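# Fetch cart into yellow bay, then close sliding door

## Task

Fetch the utility cart from the adjoining room and leave it in the yellow bay so that each of its four wheels is within the taped area and none rests on the tape. The cart's load must still be aboard with nothing overhanging its edges. Afterwards slide the door fully closed without banging it at either end of its travel. The robot must not topple or finish leaning, and the result must hold without the robot gripping or pressing anything.

## Robot and tools

ROBOT. TidyBot++: a mobile base 0.54 m long, 0.50 m wide and 0.38 m tall on four driven casters, carrying one seven-joint arm that ends in a two-finger gripper. There is a single arm, so every joint command is one flat set of named values. The shoulder sits 0.12 m ahead of the base centre and 0.68 m above the floor. Links: upper arm 0.42 m, forearm 0.31 m, hand 0.31 m (wrist to the reported hand point). It starts folded, hand down, sticking out up to 0.08 m ahead of the base with the elbow near 1.15 m high. Cameras: base_camera (fixed on the front of the base, 644x364) and wrist_camera (fisheye on the hand, looking where the hand points, 644x476).

FRAMES. Base frame: origin on the floor below the base centre, x ahead, y to the left, z up. hand_pose is in this frame and marks the spot between the finger pads; its own z runs out along the fingers and its y is the closing direction. Odometry frame = the base frame as it was when the scene began. Heading grows to the left, range -3.142 to 3.142. base_tilt is in degrees, positive when leaning forward or right. Odometry counts wheel rotation only, so slip looks like travel and drift of several cm and degrees builds up.

execute_actions. Arguments: "actions", a list holding zero or one action, and optional "cameras" (names from base_camera, wrist_camera, all; omitted, null or ["all"] means every camera, [] means none). An empty list just reports state and images. An action may contain:
- "base": exactly one relative move, counted from where the base last reported itself: translate_m (metres, +forward, -2 to 2), strafe_m (metres, +left, -2 to 2) or rotate_rad (radians, +counter-clockwise from above, -6.3 to 6.3). These are offsets, not places.
- "joints": absolute targets by name, radians: joint_1_rad (any angle; + is clockwise from above, opposite to rotate_rad), joint_2_rad (shoulder, -2.249 to 2.249), joint_3_rad (any angle), joint_4_rad (elbow, -2.579 to 2.579), joint_5_rad (any angle), joint_6_rad (wrist, -2.099 to 2.099), joint_7_rad (any angle; at 1.57 with hand down the fingers open left/right), gripper_pos (0 fully open, 1 fully closed; pad gap about 85 x (1 - gripper_pos) mm). Unbounded joints take the short way round, so turn in steps below half a revolution. Done tolerances are about 0.04 rad (0.056 for joints 5-7, 0.03 for the gripper).
- "speeds": optional caps for that action only: translate_m and strafe_m 0.05 to 0.5 m/s, rotate_rad 0.1 to 1.57 rad/s (the maximum is the default).
Any unknown key or out-of-range value rejects the whole call. A base move needing over 8.667 s at its cap is rejected; no action runs beyond 15 s. Base and joint motions start together. A joint or base you omit may still be driving toward an earlier target.

Arm plane: with joint_1_rad 0, joint_3_rad 3.14, joint_5_rad 0, angles from vertical (forward +) are upper arm = j2, forearm = j2 - j4, hand = j2 - j4 - j6; hand forward offset from the shoulder = sum of length x sin(angle), height above it = sum of length x cos(angle). A downward hand reaches at most about 0.94 m above the floor, only close in. Friction leaves joints slightly short; to correct, send last command + (wanted - read). Loads make the arm sag; while holding something never command a joint to its current reading.

wait: "seconds" 0 to 10; nothing new is commanded, returns state and images.
zoom_image: "camera" (base_camera or wrist_camera) and "region" [x0, y0, x1, y1] in pixels from the top-left, at most 504 x 504, on that camera's latest full image.
read_manual: optional "section", only "licences"; moves nothing.
finished_scene: "scene" (integer) ends the scene irreversibly and reports success.

RESULTS. base_status and joint_status give how each motion ended: done (for the base, wheels turned the full amount, even if slipping), off_target (stopped away from target, may still push), contact_stop and time_out (target dropped, holds in place), not_followed and a "joint command not followed" line with "cause:" (arm targets withheld because parts of the arm would collide; the gripper still acts; withheld targets may be retried later). A blocked base may read done although it fell short. limit_stop_at_motor_heat follows an overheating stop; resend the target. on_its_own lists motion you did not command. motor_effort is percent of motor maximum (+ toward higher joint values), peak in brackets, noisy. Warning lines: ARM HIT (arm hit the base or itself), torque fault (arm freezes 10 s and the rest of the call is skipped; limits 104.5 N m joints 1-4, 51.3 N m joints 5-7), MOTOR HOT (60 °C) and OVER-TEMPERATURE FAULT (75 °C, arm sinks). The pictures line names the cameras in image order.

CAUTIONS. The robot keeps its last command while you think. Move the sliding door gently and never let it crash. Do not drive while the arm is snagged above about 0.8 m, and avoid strong sideways pulls on a raised hand: the robot can tip. Do not drive the arm into things or leave the base pushing a blocked obstacle. Keep the cart's load from falling or overhanging. Release the cart and door before finishing; anything only the robot holds in place does not count. Loose objects may occasionally be nudged by the scene.

Each tool is called by a JSON object that holds its "fn" and its "kwargs", one argument or row to a line.

## Session

I'll start by looking at the current state.

{"fn": "execute_actions", "kwargs": {
  "actions": []
}}

Scene clock: 0.00 s.
base_odometry: x=+0.000 y=+0.000 heading=+0.000 (m, m, rad; odometry frame)
base_tilt: forward=-0.2 right=+1.3 (deg)
base_status: not commanded
joint_positions: joint_1_rad=-0.009 joint_2_rad=-0.314 joint_3_rad=+3.096 joint_4_rad=-2.544 joint_5_rad=+0.041 joint_6_rad=-0.829 joint_7_rad=+1.518 gripper_pos=+0.000
joint_status: not commanded
motor_effort: joint_1_rad=+0 joint_2_rad=-2 joint_3_rad=+0 joint_4_rad=+15 joint_5_rad=+0 joint_6_rad=+1 joint_7_rad=+0 (%)
hand_pose: x=+0.2630 y=-0.0019 z=+0.5793 quat_wxyz=(+0.020, +0.999, +0.013, +0.042) (m; base frame)
pictures: base_camera, wrist_camera
Images, in order (width x height): base_camera 644x364, wrist_camera 644x476.

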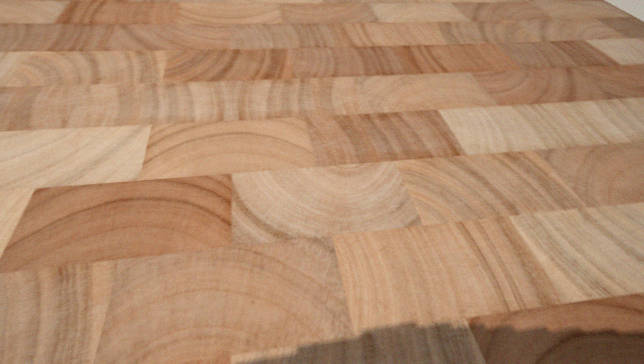

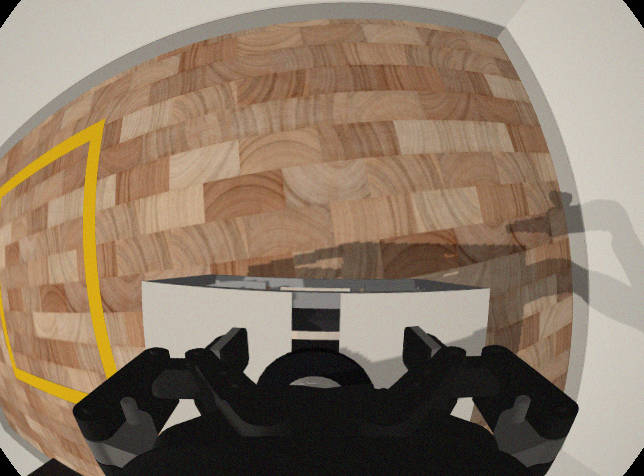

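{"fn": "execute_actions", "kwargs": {
  "actions": [
    {"joints": {"joint_1_rad": -1.57, "joint_2_rad": -0.5, "joint_3_rad": 3.14, "joint_4_rad": -1.5, "joint_5_rad": 0.0, "joint_6_rad": -0.9, "joint_7_rad": 1.57}}
  ],
  "cameras": ["wrist_camera"]
}}

Scene clock: 15.13 s.
base_odometry: x=+0.000 y=+0.000 heading=+0.000 (m, m, rad; odometry frame)
base_tilt: forward=-0.2 right=+1.3 (deg)
base_status: not commanded
joint_positions: joint_1_rad=-1.556 joint_2_rad=-0.489 joint_3_rad=+3.126 joint_4_rad=-1.513 joint_5_rad=+0.032 joint_6_rad=-0.868 joint_7_rad=+1.541 gripper_pos=+0.000
joint_status: all done
motor_effort: joint_1_rad=+0(1) joint_2_rad=-2(6) joint_3_rad=+1(1) joint_4_rad=+21(22) joint_5_rad=+0(0) joint_6_rad=+9(9) joint_7_rad=+0(1) (%)
hand_pose: x=+0.1223 y=+0.3659 z=+1.1189 quat_wxyz=(-0.406, +0.579, +0.567, +0.421) (m; base frame)
pictures: wrist_camera
camera_calibration (this result's frames):
wrist_camera: T_world_to_cam=[[0.999575, -0.0286758, -0.00532514, -0.110795], [-0.0140056, -0.311777, -0.950052, 1.23529], [0.0255833, 0.949722, -0.312046, 0.133404], [0, 0, 0, 1]] pos_world=[0.124636, 0.25526, 1.21462]
Images, in order (width x height): wrist_camera 644x476.

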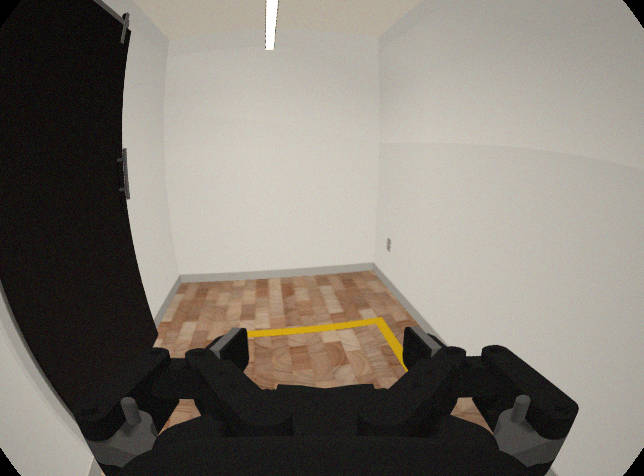

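{"fn": "execute_actions", "kwargs": {
  "actions": [
    {"joints": {"joint_1_rad": -2.75}}
  ],
  "cameras": ["wrist_camera"]
}}

Scene clock: 35.27 s.
base_odometry: x=+0.000 y=+0.000 heading=+0.000 (m, m, rad; odometry frame)
base_tilt: forward=-0.2 right=+1.2 (deg)
base_status: not commanded
joint_positions: joint_1_rad=-2.736 joint_2_rad=-0.489 joint_3_rad=+3.128 joint_4_rad=-1.513 joint_5_rad=+0.031 joint_6_rad=-0.868 joint_7_rad=+1.541 gripper_pos=+0.000
joint_status: all done
motor_effort: joint_1_rad=+0(1) joint_2_rad=-2(2) joint_3_rad=+1(1) joint_4_rad=+21(21) joint_5_rad=-1(0) joint_6_rad=+9(9) joint_7_rad=+0(0) (%)
hand_pose: x=-0.2176 y=+0.1435 z=+1.1189 quat_wxyz=(-0.572, +0.167, +0.793, +0.124) (m; base frame)
pictures: wrist_camera
camera_calibration (this result's frames):
wrist_camera: T_world_to_cam=[[0.409078, 0.912471, -0.00716232, -0.0389824], [0.282009, -0.133887, -0.950024, 1.20005], [-0.867828, 0.386614, -0.312095, 0.239747], [0, 0, 0, 1]] pos_world=[-0.11442, 0.103552, 1.21462]
Images, in order (width x height): wrist_camera 644x476.

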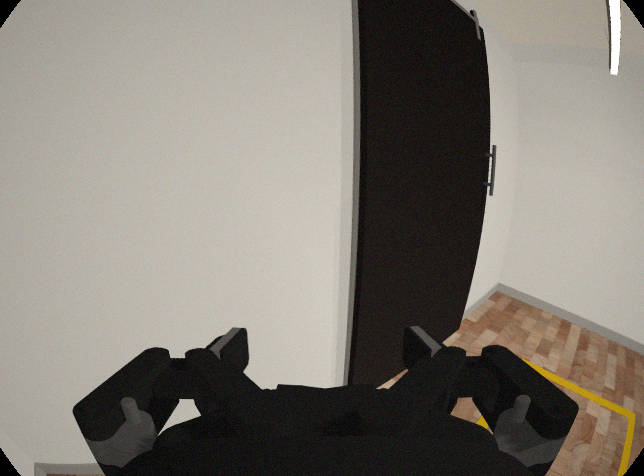

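{"fn": "zoom_image", "kwargs": {
  "camera": "wrist_camera",
  "region": [420, 0, 644, 220]
}}

{"fn": "zoom_image", "kwargs": {
  "camera": "wrist_camera",
  "region": [320, 250, 644, 476]
}}

Region (420, 0, 644, 220) of wrist_camera's 644x476 image, scaled by 2.250; it fills the top 495 rows of this view, and the rest is white.

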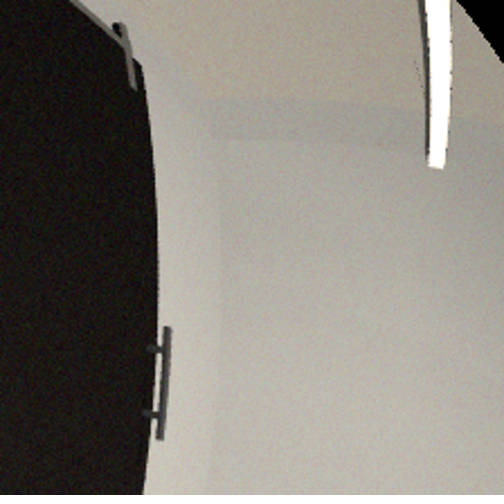

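Region (320, 250, 644, 476) of wrist_camera's 644x476 image, scaled by 1.556; it fills the top 352 rows of this view, and the rest is white.

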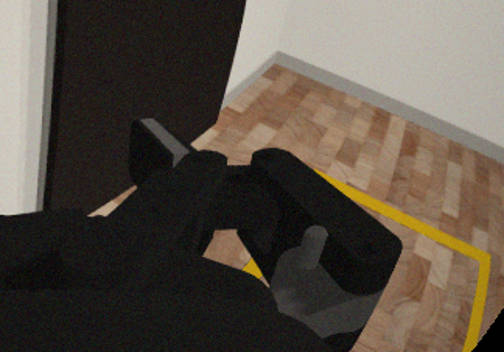

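{"fn": "execute_actions", "kwargs": {
  "actions": [
    {"base": {"rotate_rad": 3.297}, "joints": {"joint_1_rad": 0.0, "joint_2_rad": -0.5, "joint_4_rad": -1.9, "joint_6_rad": -0.17}}
  ]
}}

Scene clock: 125.50 s.
base_odometry: x=+0.000 y=+0.000 heading=-2.987 (m, m, rad; odometry frame)
base_tilt: forward=-0.1 right=+1.3 (deg)
base_status: done
joint_positions: joint_1_rad=-0.013 joint_2_rad=-0.492 joint_3_rad=+3.132 joint_4_rad=-1.883 joint_5_rad=+0.031 joint_6_rad=-0.202 joint_7_rad=+1.541 gripper_pos=+0.000
joint_status: all done
motor_effort: joint_1_rad=+0(0) joint_2_rad=-5(5) joint_3_rad=+0(1) joint_4_rad=+24(23) joint_5_rad=-1(0) joint_6_rad=+10(11) joint_7_rad=+0(1) (%)
hand_pose: x=+0.5404 y=+0.0103 z=+1.1022 quat_wxyz=(-0.003, +0.715, +0.007, +0.699) (m; base frame)
pictures: base_camera, wrist_camera
camera_calibration (this result's frames):
wrist_camera: T_world_to_cam=[[0.0165554, -0.999843, -0.00629512, 0.00321636], [-0.0193094, 0.00597509, -0.999796, 1.16881], [0.999676, 0.0166736, -0.0192074, -0.384381], [0, 0, 0, 1]] pos_world=[0.406772, 0.0026411, 1.16121]
Images, in order (width x height): base_camera 644x364, wrist_camera 644x476.

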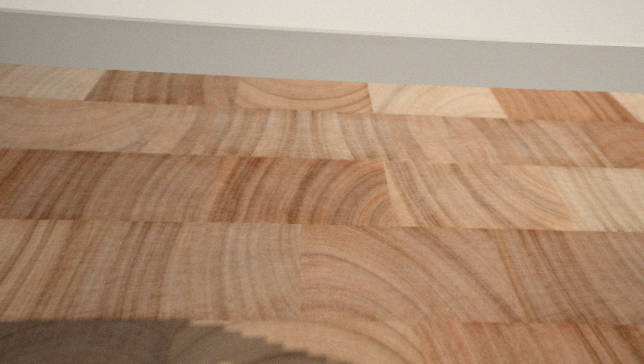

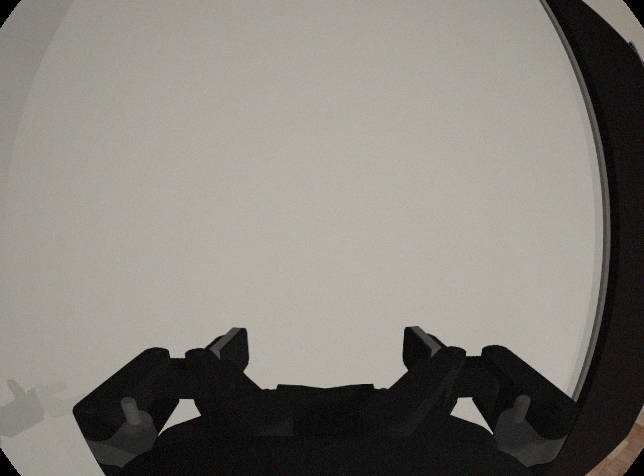

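{"fn": "execute_actions", "kwargs": {
  "actions": [
    {"base": {"strafe_m": -1.66}}
  ]
}}

Scene clock: 136.83 s.
base_odometry: x=-0.258 y=+1.640 heading=-2.986 (m, m, rad; odometry frame)
base_tilt: forward=-0.2 right=+1.2 (deg)
base_status: done
joint_positions: joint_1_rad=-0.012 joint_2_rad=-0.492 joint_3_rad=+3.136 joint_4_rad=-1.883 joint_5_rad=+0.031 joint_6_rad=-0.202 joint_7_rad=+1.541 gripper_pos=+0.000
joint_status: not commanded
motor_effort: joint_1_rad=-1(1) joint_2_rad=-4(5) joint_3_rad=+0(3) joint_4_rad=+24(24) joint_5_rad=+0(0) joint_6_rad=+10(9) joint_7_rad=+1(0) (%)
hand_pose: x=+0.5405 y=+0.0077 z=+1.1021 quat_wxyz=(-0.002, +0.715, +0.005, +0.699) (m; base frame)
pictures: base_camera, wrist_camera
camera_calibration (this result's frames):
wrist_camera: T_world_to_cam=[[0.0123265, -0.999891, -0.00813949, 0.00499443], [-0.0192978, 0.00790071, -0.999783, 1.16874], [0.999738, 0.0124809, -0.0191983, -0.384452], [0, 0, 0, 1]] pos_world=[0.406844, 0.000558316, 1.16114]
Images, in order (width x height): base_camera 644x364, wrist_camera 644x476.

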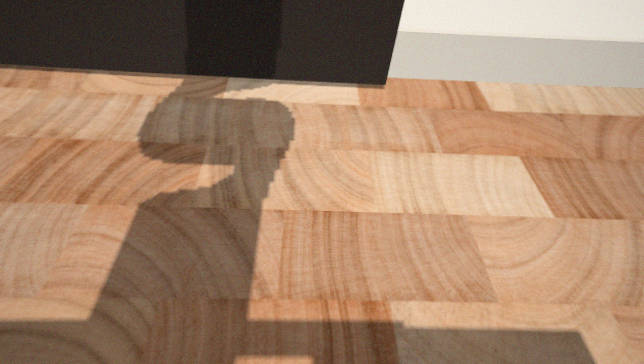

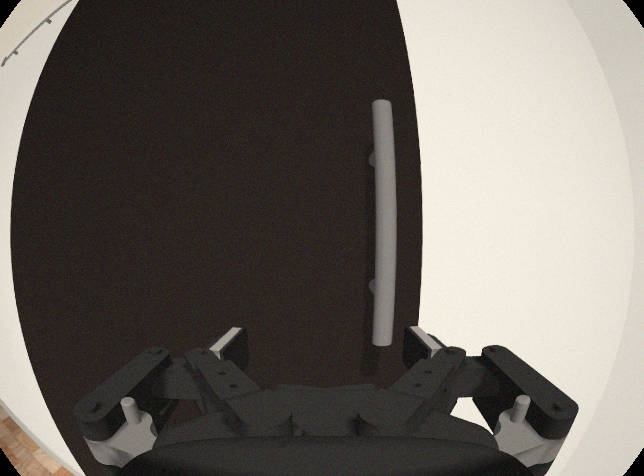

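{"fn": "execute_actions", "kwargs": {
  "actions": [
    {"base": {"strafe_m": -0.075}, "joints": {"joint_2_rad": -0.19, "joint_4_rad": -1.735, "joint_6_rad": 0.0}}
  ]
}}

Scene clock: 167.43 s.
base_odometry: x=-0.269 y=+1.714 heading=-2.985 (m, m, rad; odometry frame)
base_tilt: forward=-0.2 right=+1.2 (deg)
base_status: done
joint_positions: joint_1_rad=-0.011 joint_2_rad=-0.188 joint_3_rad=+3.140 joint_4_rad=-1.753 joint_5_rad=+0.031 joint_6_rad=-0.032 joint_7_rad=+1.541 gripper_pos=+0.000
joint_status: all done
motor_effort: joint_1_rad=+1(1) joint_2_rad=-14(16) joint_3_rad=+0(3) joint_4_rad=+23(25) joint_5_rad=+0(0) joint_6_rad=+9(9) joint_7_rad=+0(0) (%)
hand_pose: x=+0.6658 y=+0.0081 z=+1.0890 quat_wxyz=(-0.003, +0.716, +0.005, +0.698) (m; base frame)
pictures: base_camera, wrist_camera
camera_calibration (this result's frames):
wrist_camera: T_world_to_cam=[[0.01326, -0.999861, -0.0101237, 0.00524636], [-0.0236776, 0.00980781, -0.999672, 1.16086], [0.999632, 0.0134953, -0.0235442, -0.505115], [0, 0, 0, 1]] pos_world=[0.532346, 0.000676867, 1.14864]
Images, in order (width x height): base_camera 644x364, wrist_camera 644x476.

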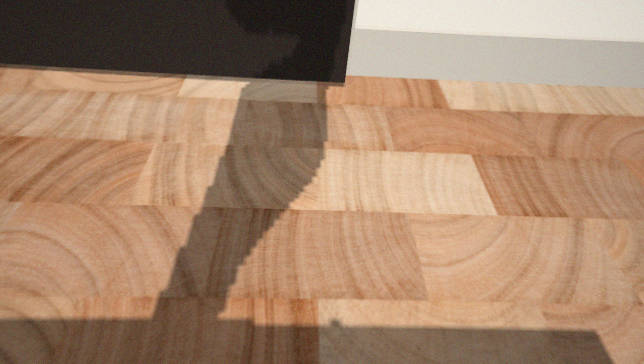

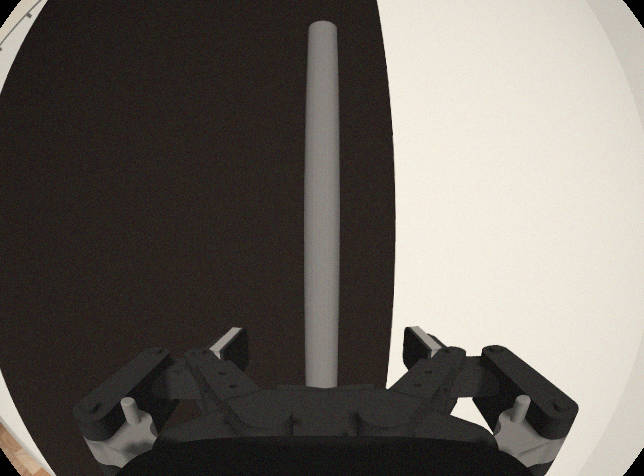

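{"fn": "execute_actions", "kwargs": {
  "actions": [
    {"base": {"translate_m": 0.06}, "joints": {"gripper_pos": 0.4}, "speeds": {"translate_m": 0.15}}
  ]
}}

Scene clock: 174.87 s.
base_odometry: x=-0.329 y=+1.705 heading=-2.985 (m, m, rad; odometry frame)
base_tilt: forward=-0.2 right=+1.2 (deg)
base_status: done
joint_positions: joint_1_rad=-0.011 joint_2_rad=-0.186 joint_3_rad=+3.140 joint_4_rad=-1.750 joint_5_rad=+0.031 joint_6_rad=-0.030 joint_7_rad=+1.541 gripper_pos=+0.400
joint_status: all done
motor_effort: joint_1_rad=+0(1) joint_2_rad=-14(18) joint_3_rad=+0(1) joint_4_rad=+23(25) joint_5_rad=+0(1) joint_6_rad=+10(10) joint_7_rad=+0(0) (%)
hand_pose: x=+0.6666 y=+0.0080 z=+1.0901 quat_wxyz=(-0.003, +0.715, +0.005, +0.699) (m; base frame)
pictures: base_camera, wrist_camera
camera_calibration (this result's frames):
wrist_camera: T_world_to_cam=[[0.0132214, -0.999861, -0.0101253, 0.00523157], [-0.0211261, 0.00984462, -0.999728, 1.16033], [0.999689, 0.0134318, -0.020993, -0.508793], [0, 0, 0, 1]] pos_world=[0.533079, 0.000641865, 1.14938]
Images, in order (width x height): base_camera 644x364, wrist_camera 644x476.

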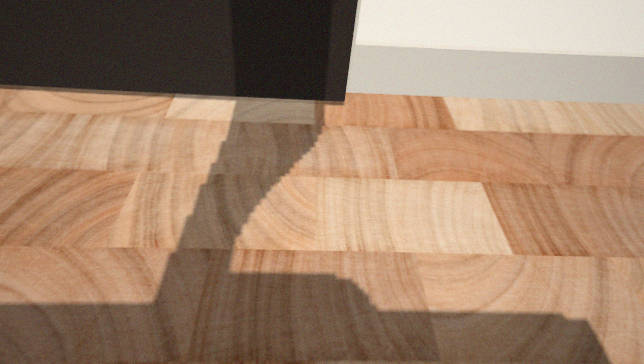

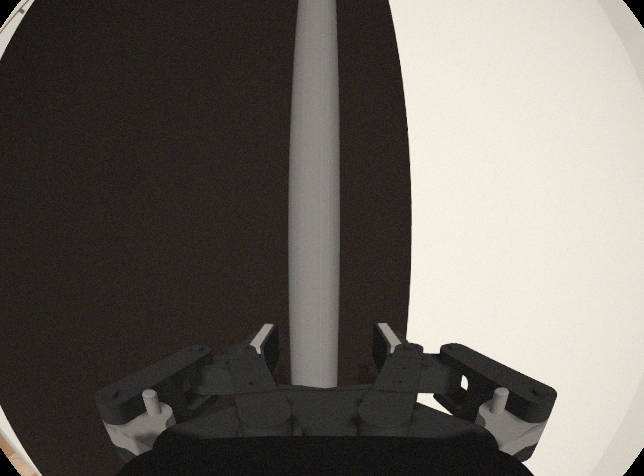

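{"fn": "execute_actions", "kwargs": {
  "actions": [
    {"base": {"strafe_m": 0.15}, "joints": {"gripper_pos": 0.6}, "speeds": {"strafe_m": 0.1}}
  ]
}}

Scene clock: 181.90 s.
base_odometry: x=-0.306 y=+1.557 heading=-2.985 (m, m, rad; odometry frame)
base_tilt: forward=-0.2 right=+1.3 (deg)
base_status: done
joint_positions: joint_1_rad=+0.041 joint_2_rad=-0.186 joint_3_rad=+3.176 joint_4_rad=-1.748 joint_5_rad=+0.031 joint_6_rad=-0.028 joint_7_rad=+1.542 gripper_pos=+0.600
joint_status: all done
motor_effort: joint_1_rad=-4(16) joint_2_rad=-13(19) joint_3_rad=-5(16) joint_4_rad=+24(28) joint_5_rad=+0(1) joint_6_rad=+10(13) joint_7_rad=+0(0) (%)
hand_pose: x=+0.6656 y=-0.0424 z=+1.0919 quat_wxyz=(+0.025, +0.713, -0.028, +0.700) (m; base frame)
pictures: base_camera, wrist_camera
camera_calibration (this result's frames):
wrist_camera: T_world_to_cam=[[-0.0736188, -0.997147, -0.0167024, 0.0199747], [-0.0159371, 0.017922, -0.999712, 1.15942], [0.997159, -0.0733315, -0.017211, -0.513196], [0, 0, 0, 1]] pos_world=[0.531686, -0.0384948, 1.15059]
Images, in order (width x height): base_camera 644x364, wrist_camera 644x476.

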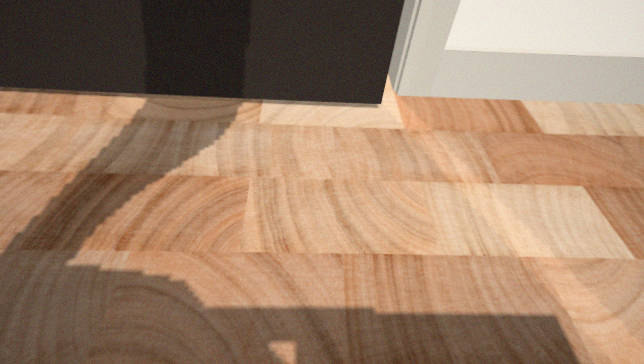

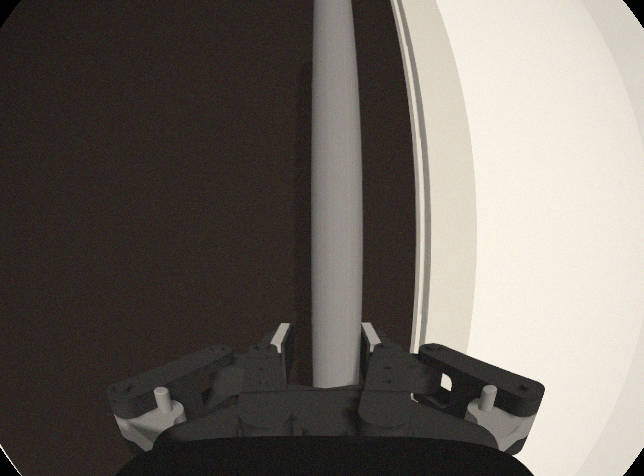

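{"fn": "execute_actions", "kwargs": {
  "actions": [
    {"base": {"strafe_m": 0.7}, "speeds": {"strafe_m": 0.2}}
  ]
}}

Scene clock: 197.00 s.
base_odometry: x=-0.197 y=+0.865 heading=-2.985 (m, m, rad; odometry frame)
base_tilt: forward=-0.2 right=+1.2 (deg)
base_status: done
joint_positions: joint_1_rad=+0.015 joint_2_rad=-0.195 joint_3_rad=+3.150 joint_4_rad=-1.749 joint_5_rad=+0.031 joint_6_rad=-0.025 joint_7_rad=+1.542 gripper_pos=+0.600
joint_status: not commanded
motor_effort: joint_1_rad=-1(22) joint_2_rad=-14(20) joint_3_rad=+0(23) joint_4_rad=+24(29) joint_5_rad=+0(1) joint_6_rad=+9(14) joint_7_rad=+0(0) (%)
hand_pose: x=+0.6630 y=-0.0123 z=+1.0971 quat_wxyz=(+0.009, +0.710, -0.008, +0.704) (m; base frame)
pictures: base_camera, wrist_camera
camera_calibration (this result's frames):
wrist_camera: T_world_to_cam=[[-0.0222527, -0.999688, -0.011304, 0.0098552], [-0.00612275, 0.0114429, -0.999916, 1.15774], [0.999734, -0.0221817, -0.00637547, -0.52127], [0, 0, 0, 1]] pos_world=[0.528439, -0.0149584, 1.15443]
Images, in order (width x height): base_camera 644x364, wrist_camera 644x476.

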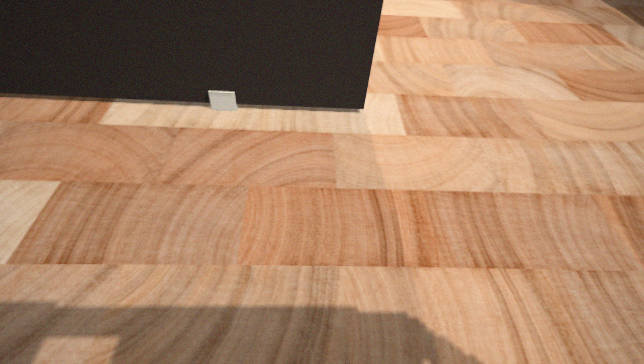

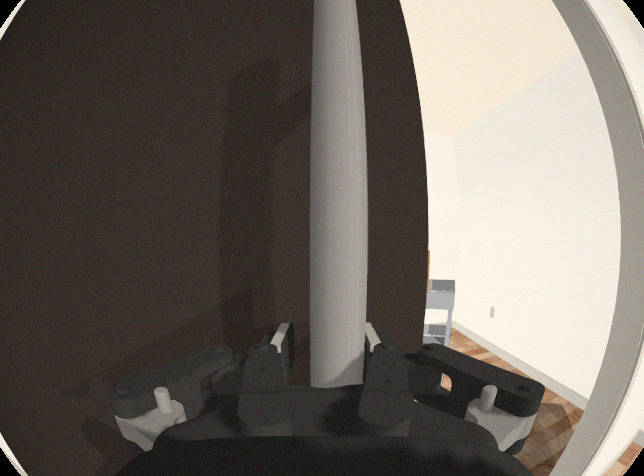

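{"fn": "execute_actions", "kwargs": {
  "actions": [
    {"base": {"strafe_m": 0.2}, "speeds": {"strafe_m": 0.08}}
  ]
}}

Scene clock: 210.43 s.
base_odometry: x=-0.166 y=+0.668 heading=-2.985 (m, m, rad; odometry frame)
base_tilt: forward=-0.1 right=+1.3 (deg)
base_status: done
joint_positions: joint_1_rad=+0.049 joint_2_rad=-0.188 joint_3_rad=+3.185 joint_4_rad=-1.742 joint_5_rad=+0.031 joint_6_rad=-0.024 joint_7_rad=+1.542 gripper_pos=+0.600
joint_status: not commanded
motor_effort: joint_1_rad=-7(15) joint_2_rad=-12(18) joint_3_rad=-6(15) joint_4_rad=+24(28) joint_5_rad=-1(1) joint_6_rad=+9(14) joint_7_rad=+1(0) (%)
hand_pose: x=+0.6639 y=-0.0523 z=+1.0982 quat_wxyz=(+0.031, +0.709, -0.035, +0.704) (m; base frame)
pictures: base_camera, wrist_camera
camera_calibration (this result's frames):
wrist_camera: T_world_to_cam=[[-0.0903579, -0.995752, -0.0176948, 0.0223151], [-0.00331011, 0.0180677, -0.999831, 1.15765], [0.995904, -0.090284, -0.0049286, -0.525646], [0, 0, 0, 1]] pos_world=[0.529341, -0.0461532, 1.15526]
Images, in order (width x height): base_camera 644x364, wrist_camera 644x476.

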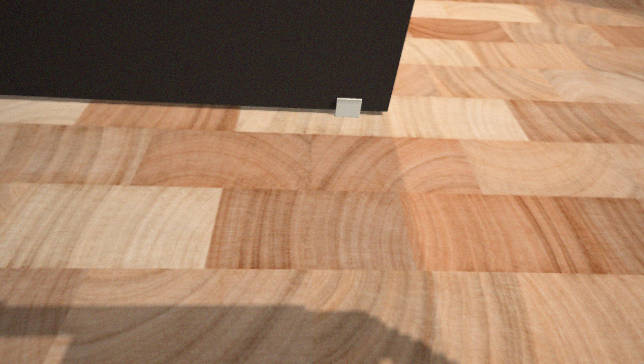

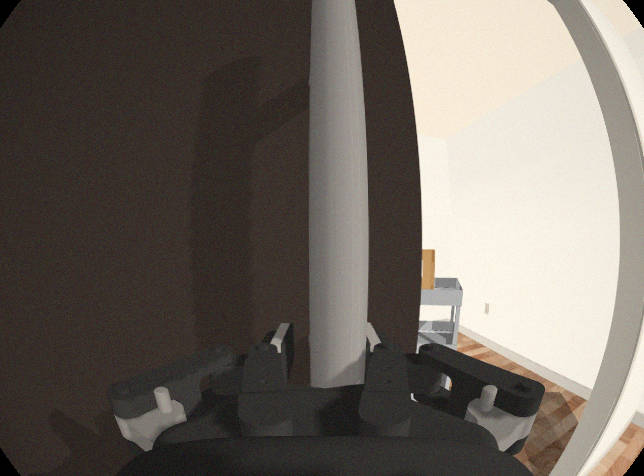

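{"fn": "execute_actions", "kwargs": {
  "actions": [
    {"joints": {"joint_1_rad": 0.06, "joint_3_rad": 3.19, "joint_2_rad": -0.5, "joint_4_rad": -1.9, "joint_6_rad": -0.2, "gripper_pos": 0.0}}
  ],
  "cameras": ["wrist_camera"]
}}

Scene clock: 219.63 s.
base_odometry: x=-0.166 y=+0.668 heading=-2.985 (m, m, rad; odometry frame)
base_tilt: forward=-0.1 right=+1.2 (deg)
base_status: not commanded
joint_positions: joint_1_rad=+0.046 joint_2_rad=-0.501 joint_3_rad=+3.178 joint_4_rad=-1.883 joint_5_rad=+0.031 joint_6_rad=-0.169 joint_7_rad=+1.542 gripper_pos=+0.000
joint_status: all done
motor_effort: joint_1_rad=+0(5) joint_2_rad=-4(17) joint_3_rad=+0(6) joint_4_rad=+23(24) joint_5_rad=+0(1) joint_6_rad=+9(11) joint_7_rad=+0(0) (%)
hand_pose: x=+0.5355 y=-0.0401 z=+1.1161 quat_wxyz=(+0.024, +0.699, -0.034, +0.714) (m; base frame)
pictures: wrist_camera
camera_calibration (this result's frames):
wrist_camera: T_world_to_cam=[[-0.0803591, -0.996387, -0.0274992, 0.0287028], [0.0241273, 0.0256359, -0.99938, 1.16006], [0.996474, -0.0809727, 0.02198, -0.426505], [0, 0, 0, 1]] pos_world=[0.399319, -0.0356755, 1.16951]
Images, in order (width x height): wrist_camera 644x476.

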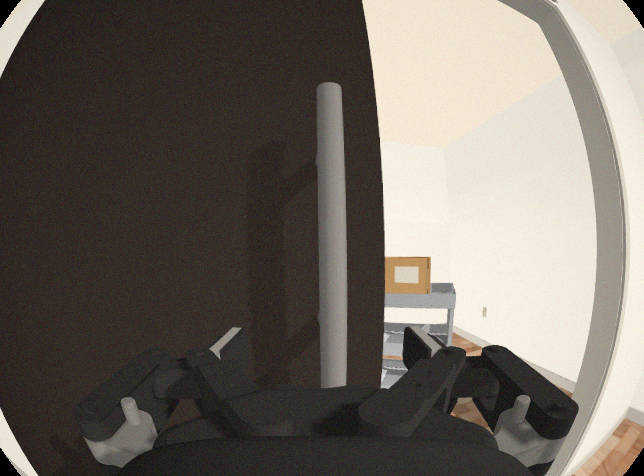

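Clear of the handle. Now strafe to the doorway center and tilt the camera down to view the cart.

{"fn": "execute_actions", "kwargs": {
  "actions": [
    {"base": {"strafe_m": -0.59}, "joints": {"joint_1_rad": -0.013, "joint_3_rad": 3.13, "joint_2_rad": -0.5, "joint_4_rad": -1.6, "joint_6_rad": -0.95}}
  ]
}}

Scene clock: 225.70 s.
base_odometry: x=-0.258 y=+1.250 heading=-2.985 (m, m, rad; odometry frame)
base_tilt: forward=-0.2 right=+1.3 (deg)
base_status: done
joint_positions: joint_1_rad=+0.001 joint_2_rad=-0.501 joint_3_rad=+3.136 joint_4_rad=-1.614 joint_5_rad=+0.029 joint_6_rad=-0.925 joint_7_rad=+1.542 gripper_pos=+0.000
joint_status: all done
motor_effort: joint_1_rad=+0(1) joint_2_rad=-2(5) joint_3_rad=+0(2) joint_4_rad=+21(23) joint_5_rad=+0(0) joint_6_rad=+9(10) joint_7_rad=+0(0) (%)
hand_pose: x=+0.4770 y=-0.0030 z=+1.0498 quat_wxyz=(+0.007, +0.851, -0.008, +0.524) (m; base frame)
pictures: base_camera, wrist_camera
camera_calibration (this result's frames):
wrist_camera: T_world_to_cam=[[-0.0245855, -0.999662, -0.00844868, 0.0125256], [-0.447336, 0.0185588, -0.894173, 1.2086], [0.894028, -0.0182043, -0.447641, 0.178327], [0, 0, 0, 1]] pos_world=[0.381531, -0.00666255, 1.16063]
Images, in order (width x height): base_camera 644x364, wrist_camera 644x476.

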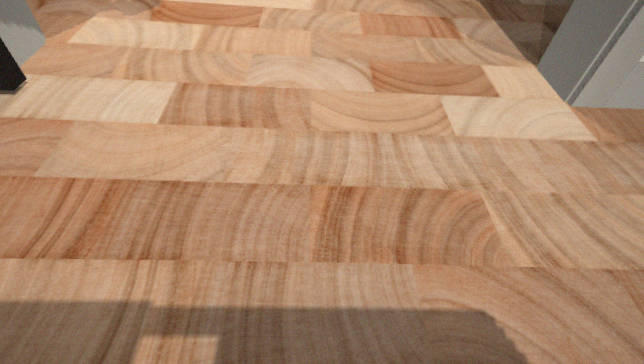

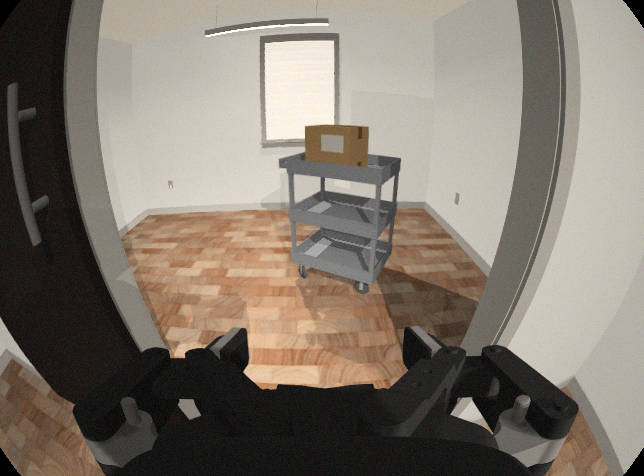

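{"fn": "zoom_image", "kwargs": {
  "camera": "wrist_camera",
  "region": [250, 110, 440, 310]
}}

Region (250, 110, 440, 310) of wrist_camera's 644x476 image, scaled by 2.520; it fills the left 479 columns of this view, and the rest is white.

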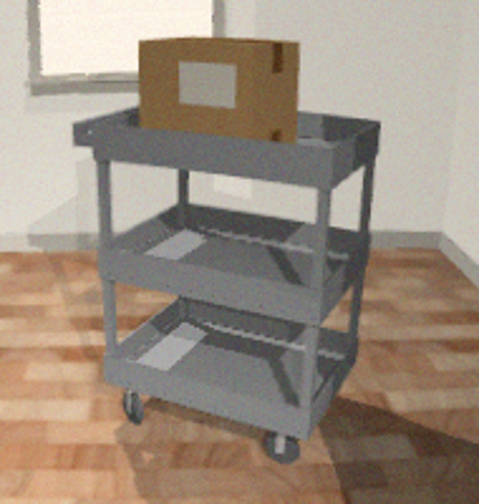

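{"fn": "execute_actions", "kwargs": {
  "actions": [
    {"base": {"translate_m": 0.95}, "joints": {"joint_2_rad": -0.3, "joint_4_rad": -1.0, "joint_6_rad": -1.6}}
  ]
}}

Scene clock: 259.83 s.
base_odometry: x=-1.197 y=+1.102 heading=-2.985 (m, m, rad; odometry frame)
base_tilt: forward=-0.2 right=+1.2 (deg)
base_status: done
joint_positions: joint_1_rad=+0.000 joint_2_rad=-0.298 joint_3_rad=+3.136 joint_4_rad=-1.015 joint_5_rad=+0.029 joint_6_rad=-1.570 joint_7_rad=+1.542 gripper_pos=+0.000
joint_status: all done
motor_effort: joint_1_rad=+0(1) joint_2_rad=-4(7) joint_3_rad=+0(1) joint_4_rad=+16(21) joint_5_rad=+0(0) joint_6_rad=+7(9) joint_7_rad=+1(0) (%)
hand_pose: x=+0.4365 y=-0.0051 z=+1.1169 quat_wxyz=(+0.007, +0.910, -0.016, +0.415) (m; base frame)
pictures: base_camera, wrist_camera
camera_calibration (this result's frames):
wrist_camera: T_world_to_cam=[[-0.0413783, -0.999079, -0.0113814, 0.0206914], [-0.653051, 0.0356647, -0.756474, 1.18668], [0.756183, -0.023869, -0.653925, 0.535051], [0, 0, 0, 1]] pos_world=[0.371219, -0.00887891, 1.24781]
Images, in order (width x height): base_camera 644x364, wrist_camera 644x476.

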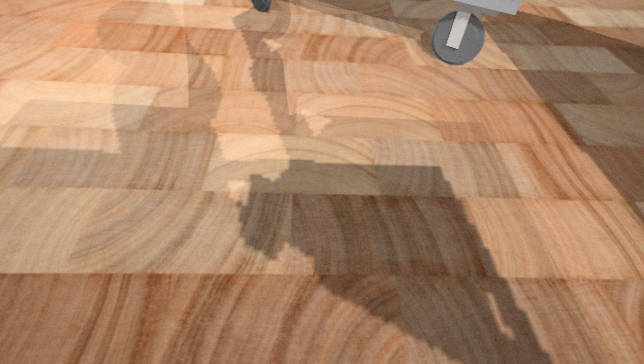

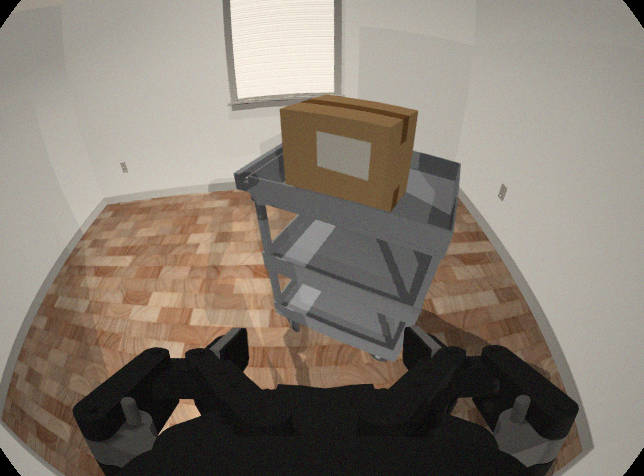

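{"fn": "zoom_image", "kwargs": {
  "camera": "wrist_camera",
  "region": [220, 80, 480, 340]
}}

{"fn": "zoom_image", "kwargs": {
  "camera": "base_camera",
  "region": [220, 0, 560, 90]
}}

Region (220, 80, 480, 340) of wrist_camera's 644x476 image, scaled by 1.938.

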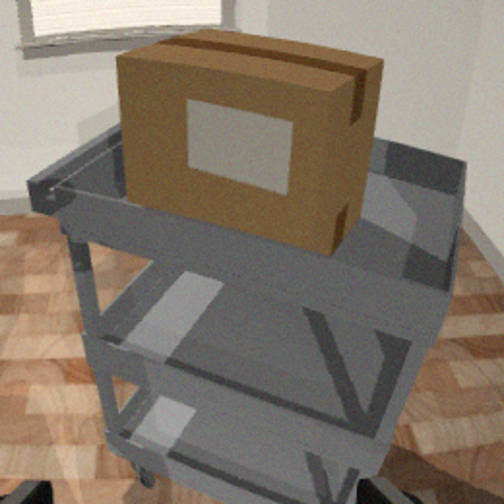

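Region (220, 0, 560, 90) of base_camera's 644x364 image, scaled by 1.482; it fills the top 133 rows of this view, and the rest is white.

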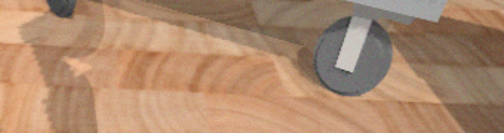

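{"fn": "execute_actions", "kwargs": {
  "actions": [
    {"base": {"translate_m": 0.3}}
  ],
  "cameras": ["base_camera"]
}}

Scene clock: 381.87 s.
base_odometry: x=-1.494 y=+1.056 heading=-2.985 (m, m, rad; odometry frame)
base_tilt: forward=-0.2 right=+1.3 (deg)
base_status: done
joint_positions: joint_1_rad=+0.000 joint_2_rad=-0.294 joint_3_rad=+3.136 joint_4_rad=-1.012 joint_5_rad=+0.029 joint_6_rad=-1.571 joint_7_rad=+1.542 gripper_pos=+0.000
joint_status: not commanded
motor_effort: joint_1_rad=+0(0) joint_2_rad=-4(8) joint_3_rad=+0(1) joint_4_rad=+16(18) joint_5_rad=+0(0) joint_6_rad=+7(7) joint_7_rad=+1(0) (%)
hand_pose: x=+0.4384 y=-0.0051 z=+1.1162 quat_wxyz=(+0.007, +0.910, -0.016, +0.413) (m; base frame)
pictures: base_camera
Images, in order (width x height): base_camera 644x364.

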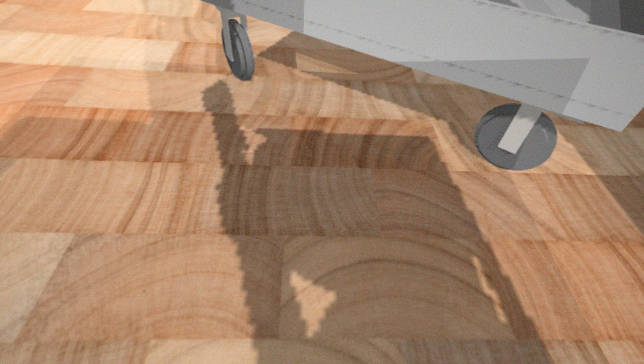

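{"fn": "zoom_image", "kwargs": {
  "camera": "base_camera",
  "region": [440, 60, 644, 190]
}}

{"fn": "zoom_image", "kwargs": {
  "camera": "base_camera",
  "region": [170, 0, 320, 100]
}}

Region (440, 60, 644, 190) of base_camera's 644x364 image, scaled by 2.471; it fills the top 321 rows of this view, and the rest is white.

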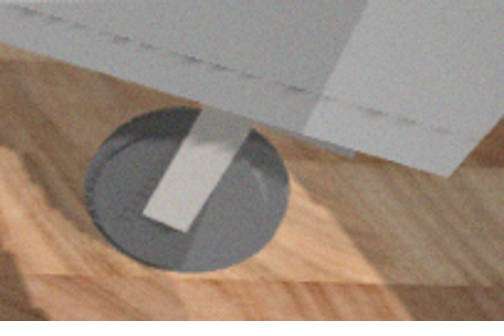

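Region (170, 0, 320, 100) of base_camera's 644x364 image, scaled by 3.360.

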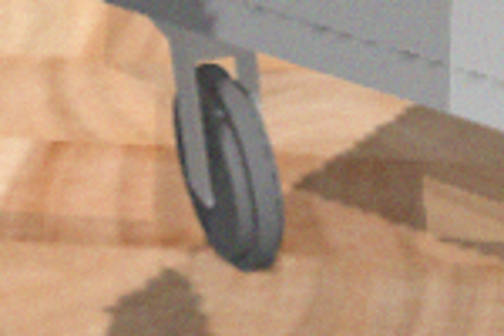

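{"fn": "execute_actions", "kwargs": {
  "actions": [
    {"base": {"strafe_m": 0.532}, "joints": {"joint_1_rad": 0.0, "joint_2_rad": 0.1, "joint_3_rad": 3.14, "joint_4_rad": -0.8, "joint_5_rad": -0.03, "joint_6_rad": -2.05, "joint_7_rad": 2.19}}
  ],
  "cameras": ["wrist_camera"]
}}

Scene clock: 393.47 s.
base_odometry: x=-1.411 y=+0.530 heading=-2.985 (m, m, rad; odometry frame)
base_tilt: forward=-0.2 right=+1.3 (deg)
base_status: done
joint_positions: joint_1_rad=-0.001 joint_2_rad=+0.104 joint_3_rad=+3.136 joint_4_rad=-0.816 joint_5_rad=-0.003 joint_6_rad=-2.020 joint_7_rad=+2.166 gripper_pos=+0.000
joint_status: all done
motor_effort: joint_1_rad=+1(0) joint_2_rad=-17(20) joint_3_rad=+0(2) joint_4_rad=+15(16) joint_5_rad=-1(2) joint_6_rad=+3(7) joint_7_rad=+0(0) (%)
hand_pose: x=+0.4751 y=+0.0042 z=+0.9858 quat_wxyz=(+0.028, +0.950, +0.295, +0.097) (m; base frame)
pictures: wrist_camera
camera_calibration (this result's frames):
wrist_camera: T_world_to_cam=[[0.54638, -0.830756, 0.106366, -0.365956], [-0.812934, -0.556591, -0.171304, 0.61391], [0.201514, 0.00712878, -0.97946, 1.00465], [0, 0, 0, 1]] pos_world=[0.496568, 0.030515, 1.1281]
Images, in order (width x height): wrist_camera 644x476.

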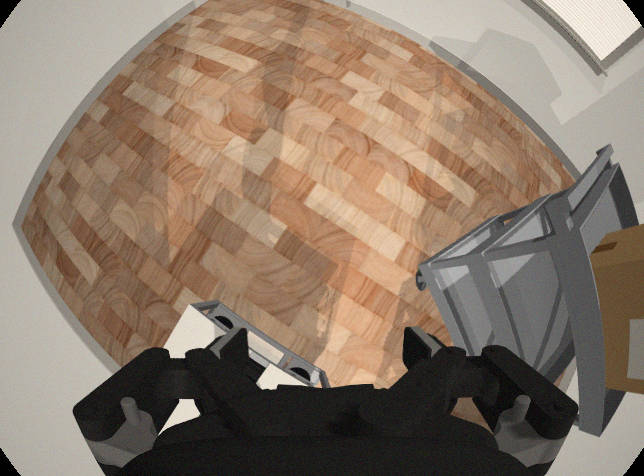

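{"fn": "execute_actions", "kwargs": {
  "actions": [
    {"base": {"translate_m": 0.718}, "joints": {"joint_1_rad": 0.75}}
  ]
}}

Scene clock: 401.90 s.
base_odometry: x=-2.120 y=+0.418 heading=-2.985 (m, m, rad; odometry frame)
base_tilt: forward=-0.1 right=+1.2 (deg)
base_status: done
joint_positions: joint_1_rad=+0.735 joint_2_rad=+0.101 joint_3_rad=+3.136 joint_4_rad=-0.814 joint_5_rad=-0.003 joint_6_rad=-2.021 joint_7_rad=+2.166 gripper_pos=+0.000
joint_status: all done
motor_effort: joint_1_rad=+0(1) joint_2_rad=-18(20) joint_3_rad=-1(1) joint_4_rad=+16(17) joint_5_rad=-1(1) joint_6_rad=+2(3) joint_7_rad=+0(0) (%)
hand_pose: x=+0.3850 y=-0.2350 z=+0.9873 quat_wxyz=(+0.062, +0.993, -0.066, +0.082) (m; base frame)
pictures: base_camera, wrist_camera
camera_calibration (this result's frames):
wrist_camera: T_world_to_cam=[[-0.152372, -0.982405, 0.108, -0.283824], [-0.975826, 0.132222, -0.174016, 0.635111], [0.156674, -0.131904, -0.978803, 1.00997], [0, 0, 0, 1]] pos_world=[0.418275, -0.229586, 1.12973]
Images, in order (width x height): base_camera 644x364, wrist_camera 644x476.

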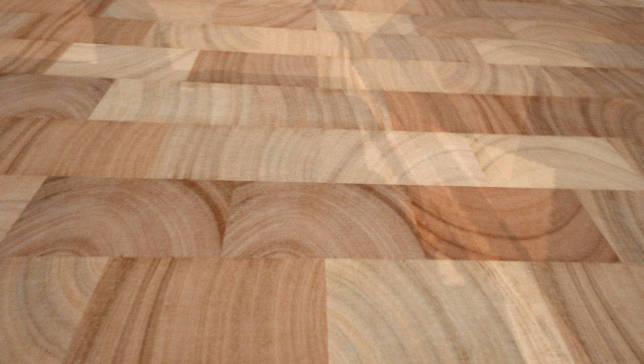

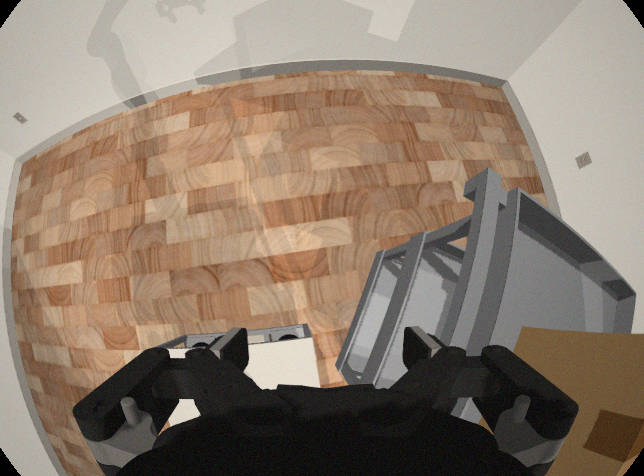

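{"fn": "zoom_image", "kwargs": {
  "camera": "wrist_camera",
  "region": [400, 150, 644, 380]
}}

Region (400, 150, 644, 380) of wrist_camera's 644x476 image, scaled by 2.066; it fills the top 475 rows of this view, and the rest is white.

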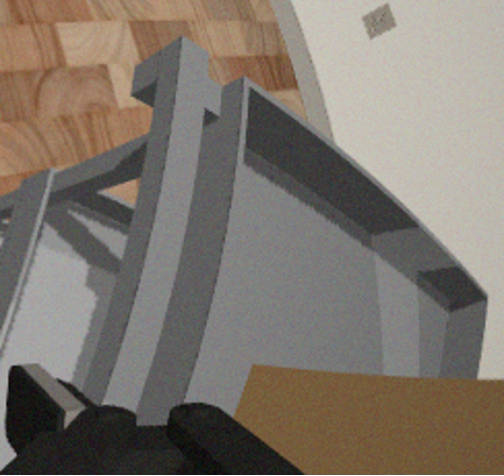

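{"fn": "execute_actions", "kwargs": {
  "actions": [
    {"base": {"strafe_m": -0.03}, "joints": {"joint_1_rad": 1.093, "joint_2_rad": 0.375, "joint_4_rad": -0.712, "joint_6_rad": -2.06, "joint_7_rad": 2.105, "gripper_pos": 0.43}}
  ],
  "cameras": ["wrist_camera"]
}}

Scene clock: 446.43 s.
base_odometry: x=-2.125 y=+0.447 heading=-2.985 (m, m, rad; odometry frame)
base_tilt: forward=-0.2 right=+1.3 (deg)
base_status: done
joint_positions: joint_1_rad=+1.085 joint_2_rad=+0.378 joint_3_rad=+3.136 joint_4_rad=-0.729 joint_5_rad=-0.003 joint_6_rad=-2.028 joint_7_rad=+2.133 gripper_pos=+0.430
joint_status: all done
motor_effort: joint_1_rad=+0(2) joint_2_rad=-28(29) joint_3_rad=-1(1) joint_4_rad=+16(17) joint_5_rad=+0(0) joint_6_rad=+1(3) joint_7_rad=+0(0) (%)
hand_pose: x=+0.3275 y=-0.3858 z=+0.9022 quat_wxyz=(+0.001, +0.967, -0.255, +0.004) (m; base frame)
pictures: wrist_camera
camera_calibration (this result's frames):
wrist_camera: T_world_to_cam=[[-0.50366, -0.863898, -0.00266254, -0.170927], [-0.863838, 0.503658, -0.0105751, 0.543249], [0.0104769, -0.00302627, -0.999941, 1.03244], [0, 0, 0, 1]] pos_world=[0.372373, -0.418151, 1.03767]
Images, in order (width x height): wrist_camera 644x476.

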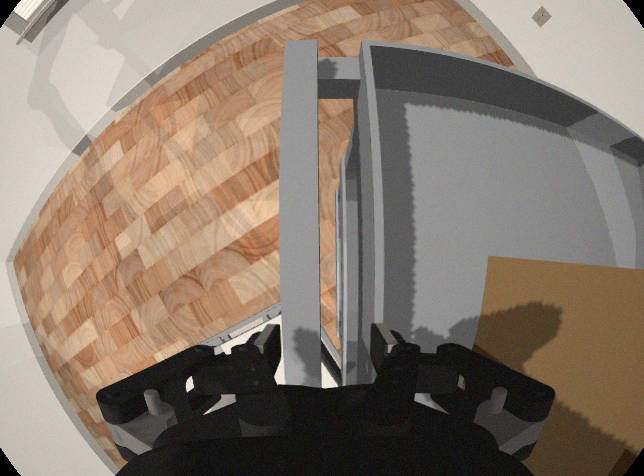

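{"fn": "execute_actions", "kwargs": {
  "actions": [
    {"base": {"strafe_m": 0.021}, "joints": {"joint_2_rad": 0.345, "joint_4_rad": -0.85, "joint_6_rad": -1.92}}
  ],
  "cameras": ["wrist_camera"]
}}

Scene clock: 486.57 s.
base_odometry: x=-2.122 y=+0.427 heading=-2.985 (m, m, rad; odometry frame)
base_tilt: forward=+0.0 right=+1.4 (deg)
base_status: done
joint_positions: joint_1_rad=+1.086 joint_2_rad=+0.348 joint_3_rad=+3.136 joint_4_rad=-0.837 joint_5_rad=-0.003 joint_6_rad=-1.948 joint_7_rad=+2.133 gripper_pos=+0.430
joint_status: all done
motor_effort: joint_1_rad=+0(2) joint_2_rad=-27(32) joint_3_rad=+0(1) joint_4_rad=+16(17) joint_5_rad=+0(1) joint_6_rad=+1(1) joint_7_rad=+0(0) (%)
hand_pose: x=+0.3267 y=-0.3850 z=+0.8843 quat_wxyz=(+0.001, +0.967, -0.256, +0.005) (m; base frame)
pictures: wrist_camera
camera_calibration (this result's frames):
wrist_camera: T_world_to_cam=[[-0.504803, -0.863233, -0.00177628, -0.170893], [-0.86316, 0.504786, -0.0120519, 0.543495], [0.0113003, -0.00455065, -0.999926, 1.01364], [0, 0, 0, 1]] pos_world=[0.371402, -0.417256, 1.01981]
Images, in order (width x height): wrist_camera 644x476.

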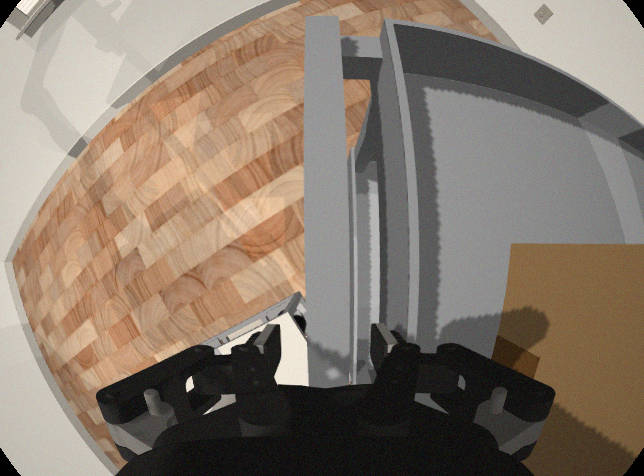

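{"fn": "zoom_image", "kwargs": {
  "camera": "wrist_camera",
  "region": [240, 200, 440, 400]
}}

Region (240, 200, 440, 400) of wrist_camera's 644x476 image, scaled by 2.520.

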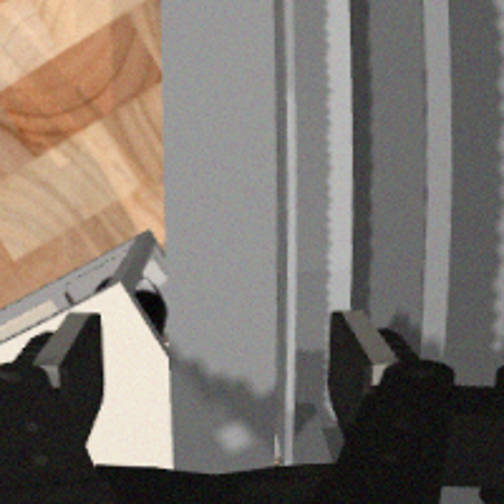

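{"fn": "execute_actions", "kwargs": {
  "actions": [
    {"joints": {"joint_2_rad": 0.314, "joint_4_rad": -1.019, "joint_6_rad": -1.784}}
  ],
  "cameras": ["wrist_camera"]
}}

Scene clock: 507.23 s.
base_odometry: x=-2.122 y=+0.427 heading=-2.985 (m, m, rad; odometry frame)
base_tilt: forward=-0.2 right=+1.3 (deg)
base_status: not commanded
joint_positions: joint_1_rad=+1.086 joint_2_rad=+0.329 joint_3_rad=+3.136 joint_4_rad=-1.007 joint_5_rad=-0.003 joint_6_rad=-1.814 joint_7_rad=+2.133 gripper_pos=+0.430
joint_status: all done
motor_effort: joint_1_rad=+0(0) joint_2_rad=-26(28) joint_3_rad=+0(1) joint_4_rad=+18(18) joint_5_rad=-1(1) joint_6_rad=+1(2) joint_7_rad=+0(1) (%)
hand_pose: x=+0.3276 y=-0.3864 z=+0.8419 quat_wxyz=(-0.005, +0.967, -0.256, -0.001) (m; base frame)
pictures: wrist_camera
camera_calibration (this result's frames):
wrist_camera: T_world_to_cam=[[-0.505138, -0.862976, -0.010441, -0.164208], [-0.863032, 0.505146, 0.00200816, 0.532759], [0.00354125, 0.0100253, -0.999943, 0.979457], [0, 0, 0, 1]] pos_world=[0.373371, -0.420648, 0.976617]
Images, in order (width x height): wrist_camera 644x476.

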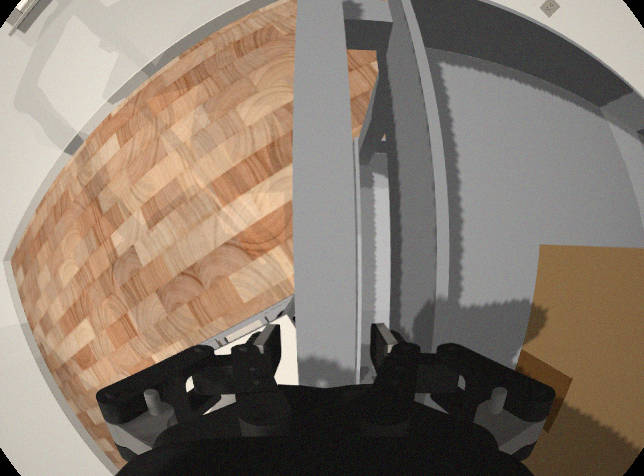

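{"fn": "execute_actions", "kwargs": {
  "actions": [
    {"joints": {"gripper_pos": 1.0}}
  ],
  "cameras": ["wrist_camera"]
}}

Scene clock: 512.67 s.
base_odometry: x=-2.122 y=+0.427 heading=-2.985 (m, m, rad; odometry frame)
base_tilt: forward=-0.2 right=+1.3 (deg)
base_status: not commanded
joint_positions: joint_1_rad=+1.086 joint_2_rad=+0.326 joint_3_rad=+3.136 joint_4_rad=-1.007 joint_5_rad=-0.003 joint_6_rad=-1.812 joint_7_rad=+2.133 gripper_pos=+0.740
joint_status: gripper_pos off_target (ended at +0.740, target +1.000)
motor_effort: joint_1_rad=+1(1) joint_2_rad=-28(29) joint_3_rad=+0(1) joint_4_rad=+18(19) joint_5_rad=-1(3) joint_6_rad=+0(0) joint_7_rad=-1(1) (%)
hand_pose: x=+0.3275 y=-0.3866 z=+0.8429 quat_wxyz=(-0.003, +0.967, -0.256, +0.000) (m; base frame)
pictures: wrist_camera
camera_calibration (this result's frames):
wrist_camera: T_world_to_cam=[[-0.505547, -0.862762, -0.00805614, -0.166197], [-0.862782, 0.505574, -0.0016306, 0.535834], [0.0054798, 0.00612634, -0.999966, 0.978339], [0, 0, 0, 1]] pos_world=[0.372926, -0.420286, 0.977841]
Images, in order (width x height): wrist_camera 644x476.

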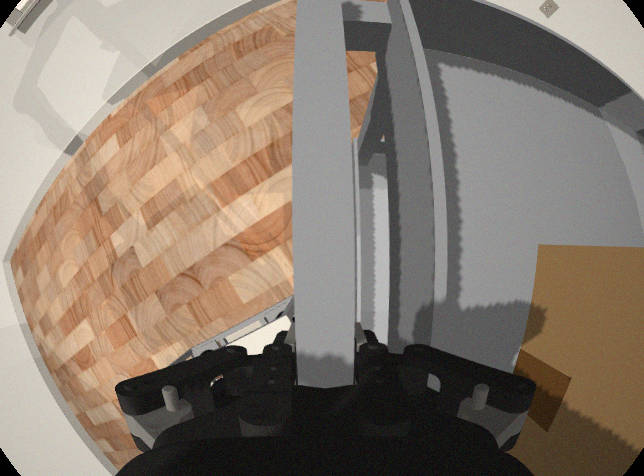

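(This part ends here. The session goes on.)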